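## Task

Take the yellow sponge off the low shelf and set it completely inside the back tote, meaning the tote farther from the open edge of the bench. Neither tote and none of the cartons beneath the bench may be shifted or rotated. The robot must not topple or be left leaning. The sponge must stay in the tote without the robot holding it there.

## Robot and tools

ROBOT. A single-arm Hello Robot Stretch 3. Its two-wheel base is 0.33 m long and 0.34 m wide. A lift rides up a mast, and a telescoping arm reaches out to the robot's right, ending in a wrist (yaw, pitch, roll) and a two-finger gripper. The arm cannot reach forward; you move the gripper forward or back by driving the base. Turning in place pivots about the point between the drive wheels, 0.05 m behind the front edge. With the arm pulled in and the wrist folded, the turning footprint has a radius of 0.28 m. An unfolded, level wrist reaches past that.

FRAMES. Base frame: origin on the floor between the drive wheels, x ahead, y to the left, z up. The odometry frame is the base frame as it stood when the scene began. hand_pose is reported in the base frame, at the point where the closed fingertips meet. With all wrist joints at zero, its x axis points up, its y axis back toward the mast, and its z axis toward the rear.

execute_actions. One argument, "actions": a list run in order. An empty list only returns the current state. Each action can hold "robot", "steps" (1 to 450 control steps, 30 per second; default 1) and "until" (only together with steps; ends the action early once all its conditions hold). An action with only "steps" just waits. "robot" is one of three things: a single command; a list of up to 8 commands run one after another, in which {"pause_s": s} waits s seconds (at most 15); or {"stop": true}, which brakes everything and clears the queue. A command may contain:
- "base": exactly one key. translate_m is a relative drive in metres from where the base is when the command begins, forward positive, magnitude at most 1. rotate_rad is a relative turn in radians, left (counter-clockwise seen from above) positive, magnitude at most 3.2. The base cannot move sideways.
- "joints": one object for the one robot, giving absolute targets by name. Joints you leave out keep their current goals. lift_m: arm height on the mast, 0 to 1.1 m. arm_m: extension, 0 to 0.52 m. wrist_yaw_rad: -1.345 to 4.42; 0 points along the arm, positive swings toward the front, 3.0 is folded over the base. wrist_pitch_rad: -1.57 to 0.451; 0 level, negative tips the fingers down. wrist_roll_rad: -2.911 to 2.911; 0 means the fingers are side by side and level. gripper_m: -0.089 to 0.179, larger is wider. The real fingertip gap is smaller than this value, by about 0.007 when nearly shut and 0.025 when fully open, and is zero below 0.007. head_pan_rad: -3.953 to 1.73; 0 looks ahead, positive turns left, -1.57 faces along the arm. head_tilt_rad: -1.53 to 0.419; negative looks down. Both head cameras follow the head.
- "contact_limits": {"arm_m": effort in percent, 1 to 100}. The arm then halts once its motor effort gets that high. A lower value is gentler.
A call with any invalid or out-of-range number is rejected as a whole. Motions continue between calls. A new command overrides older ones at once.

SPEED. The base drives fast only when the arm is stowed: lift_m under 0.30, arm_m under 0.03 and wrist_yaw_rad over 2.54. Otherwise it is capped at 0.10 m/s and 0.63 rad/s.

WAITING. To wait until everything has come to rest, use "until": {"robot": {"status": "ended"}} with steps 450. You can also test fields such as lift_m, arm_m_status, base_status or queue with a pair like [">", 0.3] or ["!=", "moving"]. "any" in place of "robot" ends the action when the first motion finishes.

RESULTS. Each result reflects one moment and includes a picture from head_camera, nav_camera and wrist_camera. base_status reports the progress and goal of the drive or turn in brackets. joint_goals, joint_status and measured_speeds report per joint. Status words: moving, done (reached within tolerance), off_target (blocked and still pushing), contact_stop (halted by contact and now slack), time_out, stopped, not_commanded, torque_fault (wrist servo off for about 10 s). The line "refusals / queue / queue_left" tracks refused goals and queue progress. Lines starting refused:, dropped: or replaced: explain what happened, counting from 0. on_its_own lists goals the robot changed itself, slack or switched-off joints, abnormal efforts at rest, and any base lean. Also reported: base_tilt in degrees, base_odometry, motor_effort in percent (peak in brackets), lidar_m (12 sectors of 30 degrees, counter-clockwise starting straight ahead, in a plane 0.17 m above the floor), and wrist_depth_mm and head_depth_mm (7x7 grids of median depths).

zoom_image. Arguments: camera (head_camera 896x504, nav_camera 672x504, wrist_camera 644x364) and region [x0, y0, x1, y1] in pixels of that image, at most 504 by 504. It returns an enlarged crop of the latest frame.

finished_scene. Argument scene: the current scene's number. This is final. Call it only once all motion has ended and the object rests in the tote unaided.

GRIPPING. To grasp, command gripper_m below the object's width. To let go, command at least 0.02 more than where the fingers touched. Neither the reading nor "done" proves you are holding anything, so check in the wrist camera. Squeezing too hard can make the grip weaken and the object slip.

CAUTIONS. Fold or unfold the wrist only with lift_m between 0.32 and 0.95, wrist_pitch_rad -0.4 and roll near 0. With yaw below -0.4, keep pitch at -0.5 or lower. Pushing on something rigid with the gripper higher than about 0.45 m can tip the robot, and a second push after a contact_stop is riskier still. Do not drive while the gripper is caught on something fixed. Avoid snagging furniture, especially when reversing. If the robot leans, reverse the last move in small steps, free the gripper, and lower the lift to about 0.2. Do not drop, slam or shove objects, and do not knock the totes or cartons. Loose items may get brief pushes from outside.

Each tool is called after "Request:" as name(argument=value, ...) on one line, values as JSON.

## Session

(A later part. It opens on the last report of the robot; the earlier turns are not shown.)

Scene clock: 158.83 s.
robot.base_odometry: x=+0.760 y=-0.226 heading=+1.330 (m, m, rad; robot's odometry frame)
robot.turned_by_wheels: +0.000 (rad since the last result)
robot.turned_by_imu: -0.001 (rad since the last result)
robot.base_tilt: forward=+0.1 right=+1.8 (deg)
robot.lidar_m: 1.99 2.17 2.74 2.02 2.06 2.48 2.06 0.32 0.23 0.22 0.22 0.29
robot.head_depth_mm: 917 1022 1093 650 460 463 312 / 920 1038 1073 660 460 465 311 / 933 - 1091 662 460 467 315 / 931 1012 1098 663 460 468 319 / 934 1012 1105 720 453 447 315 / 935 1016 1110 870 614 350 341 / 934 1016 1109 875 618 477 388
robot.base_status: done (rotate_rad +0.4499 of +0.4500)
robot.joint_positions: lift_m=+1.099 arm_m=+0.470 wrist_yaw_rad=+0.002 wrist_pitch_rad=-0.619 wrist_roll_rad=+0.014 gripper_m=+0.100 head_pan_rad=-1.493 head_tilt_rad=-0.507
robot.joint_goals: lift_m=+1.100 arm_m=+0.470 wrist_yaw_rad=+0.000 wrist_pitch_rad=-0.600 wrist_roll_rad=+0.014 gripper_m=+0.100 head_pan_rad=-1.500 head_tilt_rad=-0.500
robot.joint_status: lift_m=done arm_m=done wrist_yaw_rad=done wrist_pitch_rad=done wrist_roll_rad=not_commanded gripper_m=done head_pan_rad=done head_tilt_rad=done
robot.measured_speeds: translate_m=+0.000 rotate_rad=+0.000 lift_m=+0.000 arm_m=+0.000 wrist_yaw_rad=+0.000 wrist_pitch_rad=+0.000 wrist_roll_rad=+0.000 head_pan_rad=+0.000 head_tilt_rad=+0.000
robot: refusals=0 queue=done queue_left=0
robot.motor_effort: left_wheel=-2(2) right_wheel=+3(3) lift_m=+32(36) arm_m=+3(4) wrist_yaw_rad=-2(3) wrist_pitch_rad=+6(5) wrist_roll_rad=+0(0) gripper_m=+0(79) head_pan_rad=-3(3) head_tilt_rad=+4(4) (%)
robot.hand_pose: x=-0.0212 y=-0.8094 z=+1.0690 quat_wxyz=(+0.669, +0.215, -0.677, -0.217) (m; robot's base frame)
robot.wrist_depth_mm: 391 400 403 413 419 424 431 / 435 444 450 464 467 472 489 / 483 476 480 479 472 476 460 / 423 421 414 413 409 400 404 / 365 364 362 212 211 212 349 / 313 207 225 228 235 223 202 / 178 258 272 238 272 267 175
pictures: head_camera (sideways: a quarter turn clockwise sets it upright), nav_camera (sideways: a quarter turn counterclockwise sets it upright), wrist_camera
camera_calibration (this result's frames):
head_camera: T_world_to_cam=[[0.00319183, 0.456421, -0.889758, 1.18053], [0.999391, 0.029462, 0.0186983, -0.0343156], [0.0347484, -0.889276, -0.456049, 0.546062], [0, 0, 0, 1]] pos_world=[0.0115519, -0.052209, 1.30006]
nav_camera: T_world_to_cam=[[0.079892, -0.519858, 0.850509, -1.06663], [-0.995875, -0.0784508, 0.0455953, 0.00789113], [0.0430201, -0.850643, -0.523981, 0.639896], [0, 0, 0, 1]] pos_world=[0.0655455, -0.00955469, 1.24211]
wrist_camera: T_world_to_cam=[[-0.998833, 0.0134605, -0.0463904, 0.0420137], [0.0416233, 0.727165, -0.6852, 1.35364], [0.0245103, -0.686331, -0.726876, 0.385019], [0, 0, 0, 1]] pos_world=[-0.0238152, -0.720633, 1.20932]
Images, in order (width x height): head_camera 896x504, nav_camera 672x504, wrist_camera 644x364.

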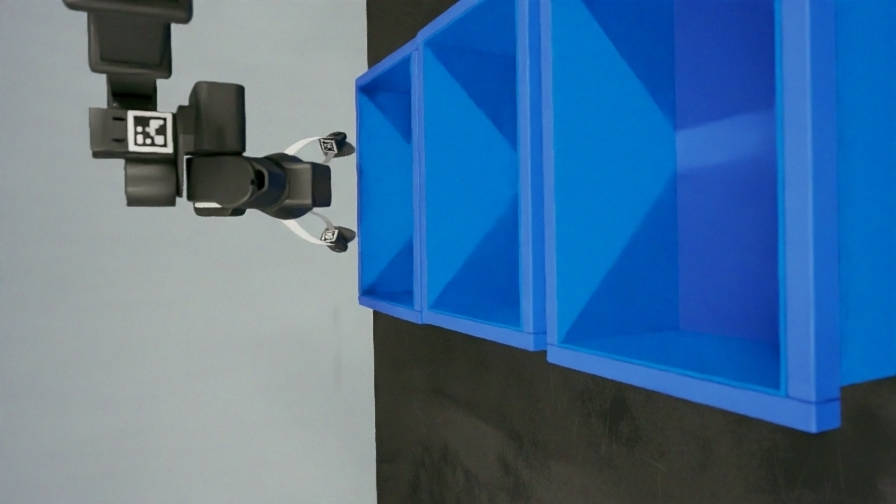

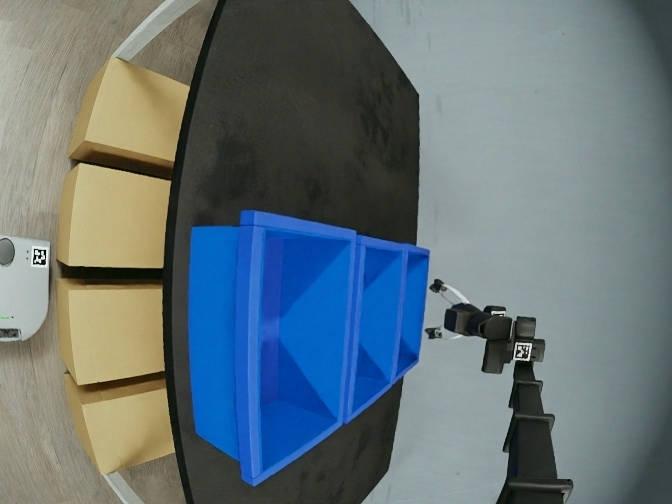

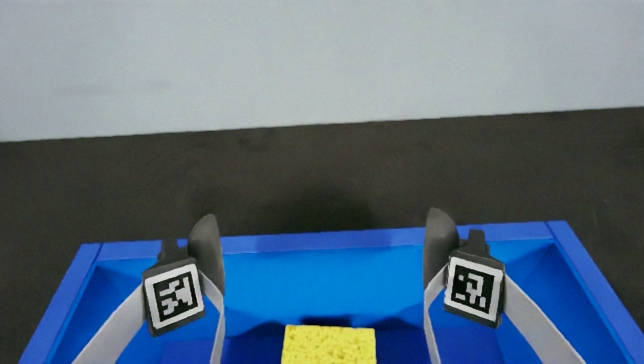

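Request:
execute_actions(actions=[{"robot":[{"joints":{"wrist_pitch_rad":-0.9,"arm_m":0.48,"gripper_m":0.14}},{"joints":{"lift_m":1.075}},{"joints":{"arm_m":0.5}}],"steps":180,"until":{"robot":{"status":"ended"}}}])

Scene clock: 172.70 s.
robot.base_odometry: x=+0.760 y=-0.226 heading=+1.330 (m, m, rad; robot's odometry frame)
robot.turned_by_wheels: +0.000 (rad since the last result)
robot.turned_by_imu: -0.001 (rad since the last result)
robot.base_tilt: forward=+0.3 right=+1.7 (deg)
robot.lidar_m: 2.00 2.18 2.75 2.02 2.07 2.49 2.06 0.32 0.23 0.22 0.22 0.29
robot.head_depth_mm: 928 1050 1089 651 460 462 311 / 930 1024 1082 658 460 465 311 / 929 988 826 662 460 467 315 / 934 1017 1095 662 460 468 318 / 927 1010 1115 721 453 447 315 / 934 1017 1114 869 614 349 341 / 932 1015 1114 875 618 477 388
robot.base_status: done (rotate_rad +0.4499 of +0.4500)
robot.joint_positions: lift_m=+1.075 arm_m=+0.500 wrist_yaw_rad=+0.002 wrist_pitch_rad=-0.906 wrist_roll_rad=+0.014 gripper_m=+0.140 head_pan_rad=-1.493 head_tilt_rad=-0.507
robot.joint_goals: lift_m=+1.075 arm_m=+0.500 wrist_yaw_rad=+0.000 wrist_pitch_rad=-0.900 wrist_roll_rad=+0.014 gripper_m=+0.140 head_pan_rad=-1.500 head_tilt_rad=-0.500
robot.joint_status: lift_m=done arm_m=done wrist_yaw_rad=done wrist_pitch_rad=done wrist_roll_rad=not_commanded gripper_m=done head_pan_rad=done head_tilt_rad=done
robot.measured_speeds: translate_m=+0.000 rotate_rad=+0.000 lift_m=+0.000 arm_m=+0.000 wrist_yaw_rad=+0.000 wrist_pitch_rad=+0.000 wrist_roll_rad=+0.000 head_pan_rad=+0.000 head_tilt_rad=+0.000
robot: refusals=0 queue=done queue_left=0
robot.motor_effort: left_wheel=-2(2) right_wheel=+3(2) lift_m=+25(32) arm_m=+3(4) wrist_yaw_rad=-2(3) wrist_pitch_rad=+1(4) wrist_roll_rad=-1(1) gripper_m=-1(81) head_pan_rad=-3(4) head_tilt_rad=+4(4) (%)
robot.hand_pose: x=-0.0213 y=-0.7837 z=+0.9973 quat_wxyz=(+0.632, +0.308, -0.639, -0.311) (m; robot's base frame)
robot.wrist_depth_mm: 367 367 363 361 363 356 357 / 333 336 331 330 324 321 321 / 157 158 157 159 162 166 162 / 174 191 197 201 208 211 171 / 176 227 247 204 246 241 173 / 173 - 233 189 231 - 167 / - 216 218 177 216 216 168
pictures: head_camera (sideways: a quarter turn clockwise sets it upright), nav_camera (sideways: a quarter turn counterclockwise sets it upright), wrist_camera
camera_calibration (this result's frames):
head_camera: T_world_to_cam=[[0.00319208, 0.456419, -0.889759, 1.18053], [0.999391, 0.0294618, 0.0186984, -0.0343157], [0.0347483, -0.889277, -0.456047, 0.54606], [0, 0, 0, 1]] pos_world=[0.0115518, -0.052209, 1.30006]
nav_camera: T_world_to_cam=[[0.0798917, -0.519856, 0.85051, -1.06663], [-0.995875, -0.0784505, 0.0455953, 0.00789112], [0.0430199, -0.850644, -0.523979, 0.639893], [0, 0, 0, 1]] pos_world=[0.0655456, -0.00955483, 1.24211]
wrist_camera: T_world_to_cam=[[-0.998854, 0.0261896, -0.0400611, 0.0418521], [0.0414719, 0.891425, -0.451267, 1.1813], [0.0238929, -0.452411, -0.891489, 0.697999], [0, 0, 0, 1]] pos_world=[-0.0238639, -0.738357, 1.15702]
Images, in order (width x height): head_camera 896x504, nav_camera 672x504, wrist_camera 644x364.

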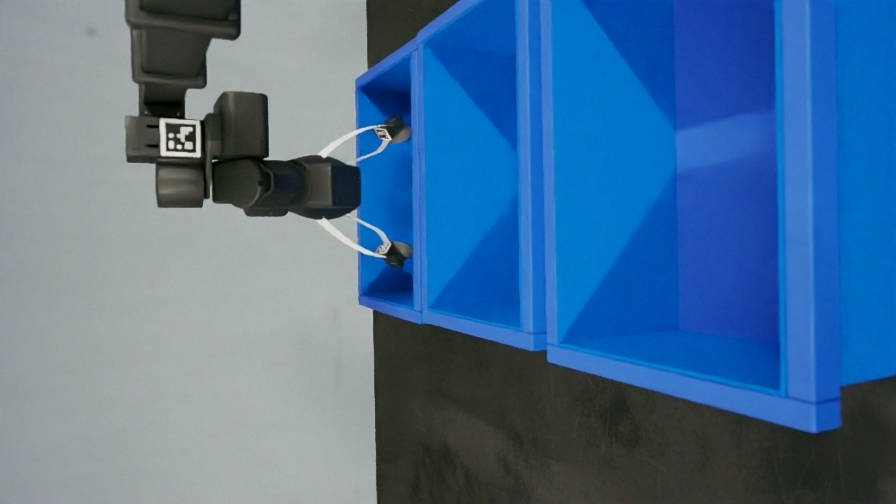

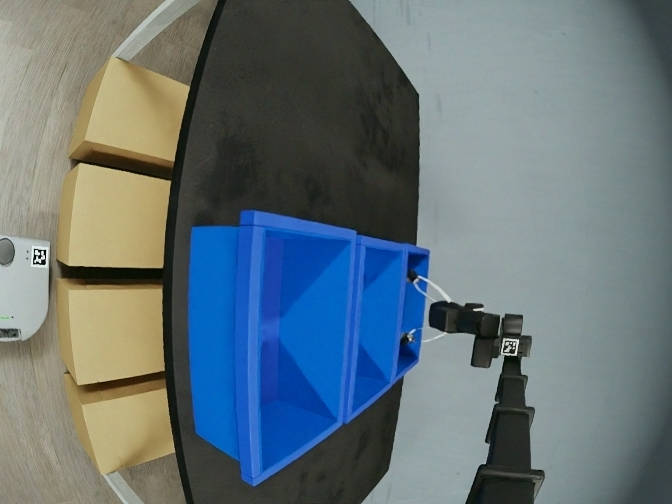

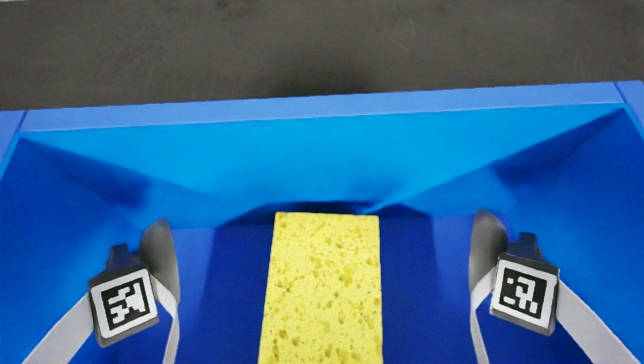

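Request:
execute_actions(actions=[{"robot":[{"joints":{"wrist_pitch_rad":-0.75,"arm_m":0.49,"lift_m":1.05}},{"joints":{"arm_m":0.505}}],"steps":180,"until":{"robot":{"status":"ended"}}}])

Scene clock: 182.63 s.
robot.base_odometry: x=+0.760 y=-0.226 heading=+1.330 (m, m, rad; robot's odometry frame)
robot.turned_by_wheels: +0.000 (rad since the last result)
robot.turned_by_imu: -0.001 (rad since the last result)
robot.base_tilt: forward=+0.1 right=+1.9 (deg)
robot.lidar_m: 2.00 2.18 2.75 2.02 2.07 2.49 2.07 0.32 0.23 0.22 0.22 0.29
robot.head_depth_mm: 930 986 1108 649 460 463 312 / 928 985 1091 659 460 465 312 / 935 987 - 662 460 466 315 / 934 1013 1095 665 460 469 319 / 935 1013 1110 676 452 447 315 / 932 1014 1112 869 613 349 341 / 937 1015 1108 873 617 477 389
robot.base_status: done (rotate_rad +0.4499 of +0.4500)
robot.joint_positions: lift_m=+1.050 arm_m=+0.505 wrist_yaw_rad=+0.002 wrist_pitch_rad=-0.767 wrist_roll_rad=+0.014 gripper_m=+0.140 head_pan_rad=-1.493 head_tilt_rad=-0.507
robot.joint_goals: lift_m=+1.050 arm_m=+0.505 wrist_yaw_rad=+0.000 wrist_pitch_rad=-0.750 wrist_roll_rad=+0.014 gripper_m=+0.140 head_pan_rad=-1.500 head_tilt_rad=-0.500
robot.joint_status: lift_m=done arm_m=done wrist_yaw_rad=done wrist_pitch_rad=done wrist_roll_rad=not_commanded gripper_m=done head_pan_rad=done head_tilt_rad=done
robot.measured_speeds: translate_m=+0.000 rotate_rad=+0.000 lift_m=+0.000 arm_m=+0.000 wrist_yaw_rad=+0.000 wrist_pitch_rad=+0.000 wrist_roll_rad=+0.000 head_pan_rad=+0.000 head_tilt_rad=+0.000
robot: refusals=0 queue=done queue_left=0
robot.motor_effort: left_wheel=-2(2) right_wheel=+3(2) lift_m=+24(24) arm_m=+3(3) wrist_yaw_rad=-3(3) wrist_pitch_rad=+5(4) wrist_roll_rad=+0(0) gripper_m=+0(0) head_pan_rad=-4(4) head_tilt_rad=+4(4) (%)
robot.hand_pose: x=-0.0212 y=-0.8175 z=+0.9937 quat_wxyz=(+0.652, +0.264, -0.660, -0.266) (m; robot's base frame)
robot.wrist_depth_mm: 398 398 400 406 406 407 409 / 378 369 370 363 361 365 359 / 329 325 324 319 318 318 311 / 146 145 145 146 149 151 153 / 165 169 178 182 186 182 172 / 172 - 224 186 226 - 167 / - 211 214 169 207 209 167
pictures: head_camera (sideways: a quarter turn clockwise sets it upright), nav_camera (sideways: a quarter turn counterclockwise sets it upright), wrist_camera
camera_calibration (this result's frames):
head_camera: T_world_to_cam=[[0.00319221, 0.456418, -0.88976, 1.18053], [0.999391, 0.0294617, 0.0186985, -0.0343158], [0.0347482, -0.889277, -0.456046, 0.546058], [0, 0, 0, 1]] pos_world=[0.0115518, -0.052209, 1.30006]
nav_camera: T_world_to_cam=[[0.0798916, -0.519855, 0.85051, -1.06663], [-0.995875, -0.0784503, 0.0455953, 0.00789112], [0.0430199, -0.850645, -0.523978, 0.639892], [0, 0, 0, 1]] pos_world=[0.0655456, -0.0095549, 1.24211]
wrist_camera: T_world_to_cam=[[-0.998845, 0.0202195, -0.0435904, 0.0412984], [0.0415119, 0.819996, -0.570862, 1.27023], [0.0242014, -0.572012, -0.819888, 0.510655], [0, 0, 0, 1]] pos_world=[-0.0238374, -0.750314, 1.1456]
Images, in order (width x height): head_camera 896x504, nav_camera 672x504, wrist_camera 644x364.

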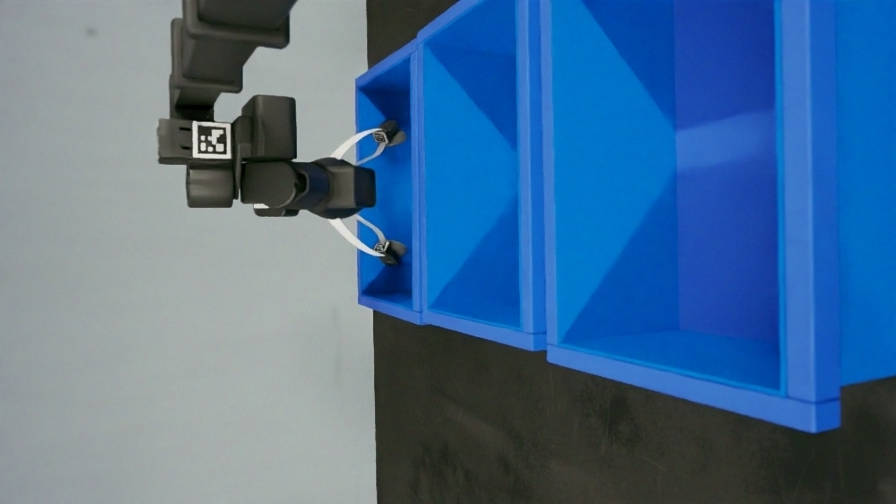

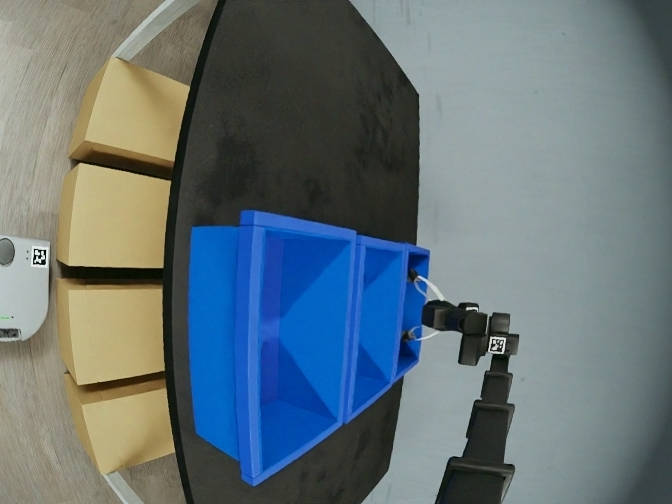

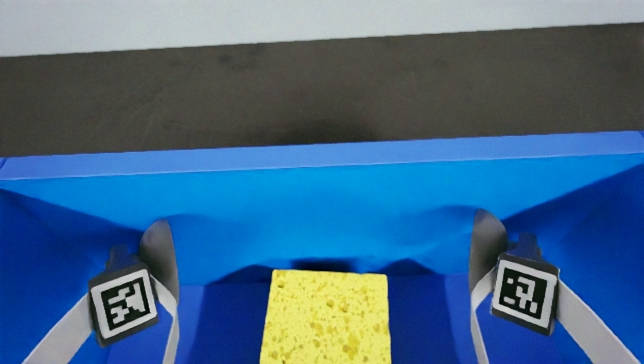

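Request:
execute_actions(actions=[{"robot":[{"joints":{"wrist_yaw_rad":0.04,"arm_m":0.518}},{"joints":{"arm_m":0.48}},{"joints":{"lift_m":1.1,"wrist_yaw_rad":0}},{"joints":{"wrist_pitch_rad":-0.6,"arm_m":0.47}}],"steps":180,"until":{"robot":{"status":"ended"}}}])

Scene clock: 193.67 s.
robot.base_odometry: x=+0.760 y=-0.226 heading=+1.330 (m, m, rad; robot's odometry frame)
robot.turned_by_wheels: +0.000 (rad since the last result)
robot.turned_by_imu: -0.001 (rad since the last result)
robot.base_tilt: forward=+0.3 right=+1.7 (deg)
robot.lidar_m: 1.99 2.17 2.75 2.02 2.06 2.48 2.07 0.32 0.23 0.21 0.22 0.29
robot.head_depth_mm: 918 1026 1093 651 460 462 311 / 919 1037 1080 661 460 465 311 / 930 - 836 660 460 466 315 / 929 1010 1071 663 461 468 319 / 934 1014 1097 674 453 447 315 / 934 1014 1109 870 614 349 341 / 935 1014 1115 878 619 477 389
robot.base_status: done (rotate_rad +0.4499 of +0.4500)
robot.joint_positions: lift_m=+1.099 arm_m=+0.470 wrist_yaw_rad=+0.003 wrist_pitch_rad=-0.619 wrist_roll_rad=+0.014 gripper_m=+0.140 head_pan_rad=-1.493 head_tilt_rad=-0.507
robot.joint_goals: lift_m=+1.100 arm_m=+0.470 wrist_yaw_rad=+0.000 wrist_pitch_rad=-0.600 wrist_roll_rad=+0.014 gripper_m=+0.140 head_pan_rad=-1.500 head_tilt_rad=-0.500
robot.joint_status: lift_m=done arm_m=done wrist_yaw_rad=done wrist_pitch_rad=done wrist_roll_rad=not_commanded gripper_m=done head_pan_rad=done head_tilt_rad=done
robot.measured_speeds: translate_m=+0.000 rotate_rad=+0.000 lift_m=+0.000 arm_m=+0.000 wrist_yaw_rad=+0.000 wrist_pitch_rad=+0.000 wrist_roll_rad=+0.000 head_pan_rad=+0.000 head_tilt_rad=+0.000
robot: refusals=0 queue=done queue_left=0
robot.motor_effort: left_wheel=-2(2) right_wheel=+3(5) lift_m=+33(34) arm_m=-3(4) wrist_yaw_rad=-4(8) wrist_pitch_rad=+6(6) wrist_roll_rad=-1(0) gripper_m=+0(1) head_pan_rad=-4(4) head_tilt_rad=+4(4) (%)
robot.hand_pose: x=-0.0209 y=-0.8099 z=+1.0690 quat_wxyz=(+0.669, +0.215, -0.677, -0.216) (m; robot's base frame)
robot.wrist_depth_mm: 396 401 406 415 419 419 428 / 435 443 445 463 468 470 476 / 478 474 484 478 482 472 472 / 416 421 414 414 402 406 396 / 368 371 219 219 222 218 350 / 312 - 249 255 263 - 246 / 191 263 284 237 280 258 186
pictures: head_camera (sideways: a quarter turn clockwise sets it upright), nav_camera (sideways: a quarter turn counterclockwise sets it upright), wrist_camera
camera_calibration (this result's frames):
head_camera: T_world_to_cam=[[0.003192, 0.456418, -0.88976, 1.18053], [0.999391, 0.0294622, 0.0186985, -0.0343158], [0.0347486, -0.889278, -0.456046, 0.546058], [0, 0, 0, 1]] pos_world=[0.0115519, -0.052209, 1.30006]
nav_camera: T_world_to_cam=[[0.0798919, -0.519855, 0.850511, -1.06663], [-0.995875, -0.0784508, 0.0455953, 0.00789112], [0.0430203, -0.850645, -0.523978, 0.639892], [0, 0, 0, 1]] pos_world=[0.0655456, -0.00955488, 1.24211]
wrist_camera: T_world_to_cam=[[-0.998849, 0.012173, -0.0463921, 0.0412299], [0.0406901, 0.727137, -0.685285, 1.35406], [0.0253915, -0.686384, -0.726796, 0.384575], [0, 0, 0, 1]] pos_world=[-0.0236792, -0.721121, 1.20934]
Images, in order (width x height): head_camera 896x504, nav_camera 672x504, wrist_camera 644x364.

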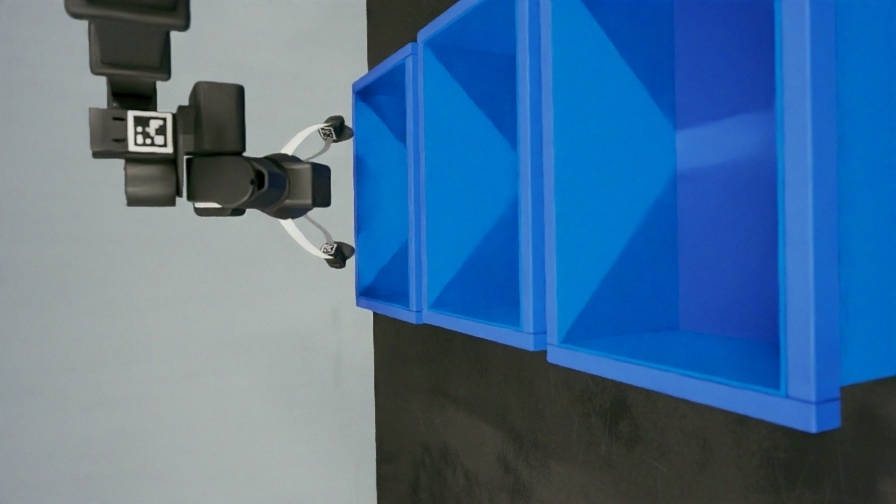

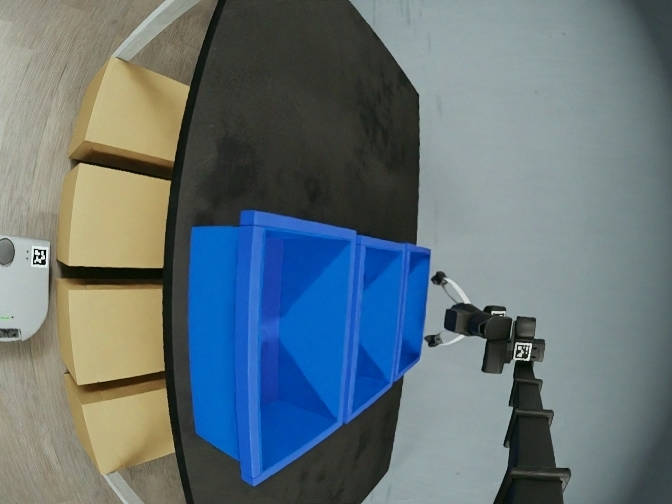

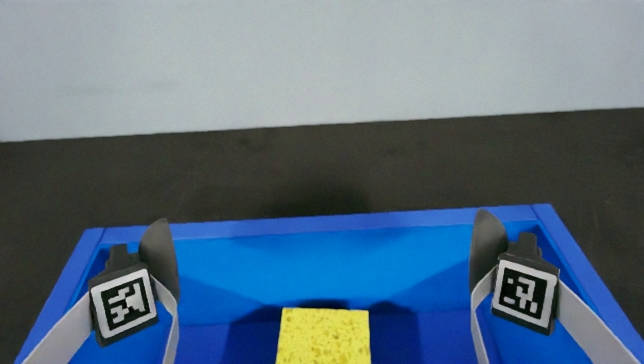

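The tote is back to within a few millimetres of where it started.

Request:
finished_scene(scene=2)

The scene is finished: the task was done.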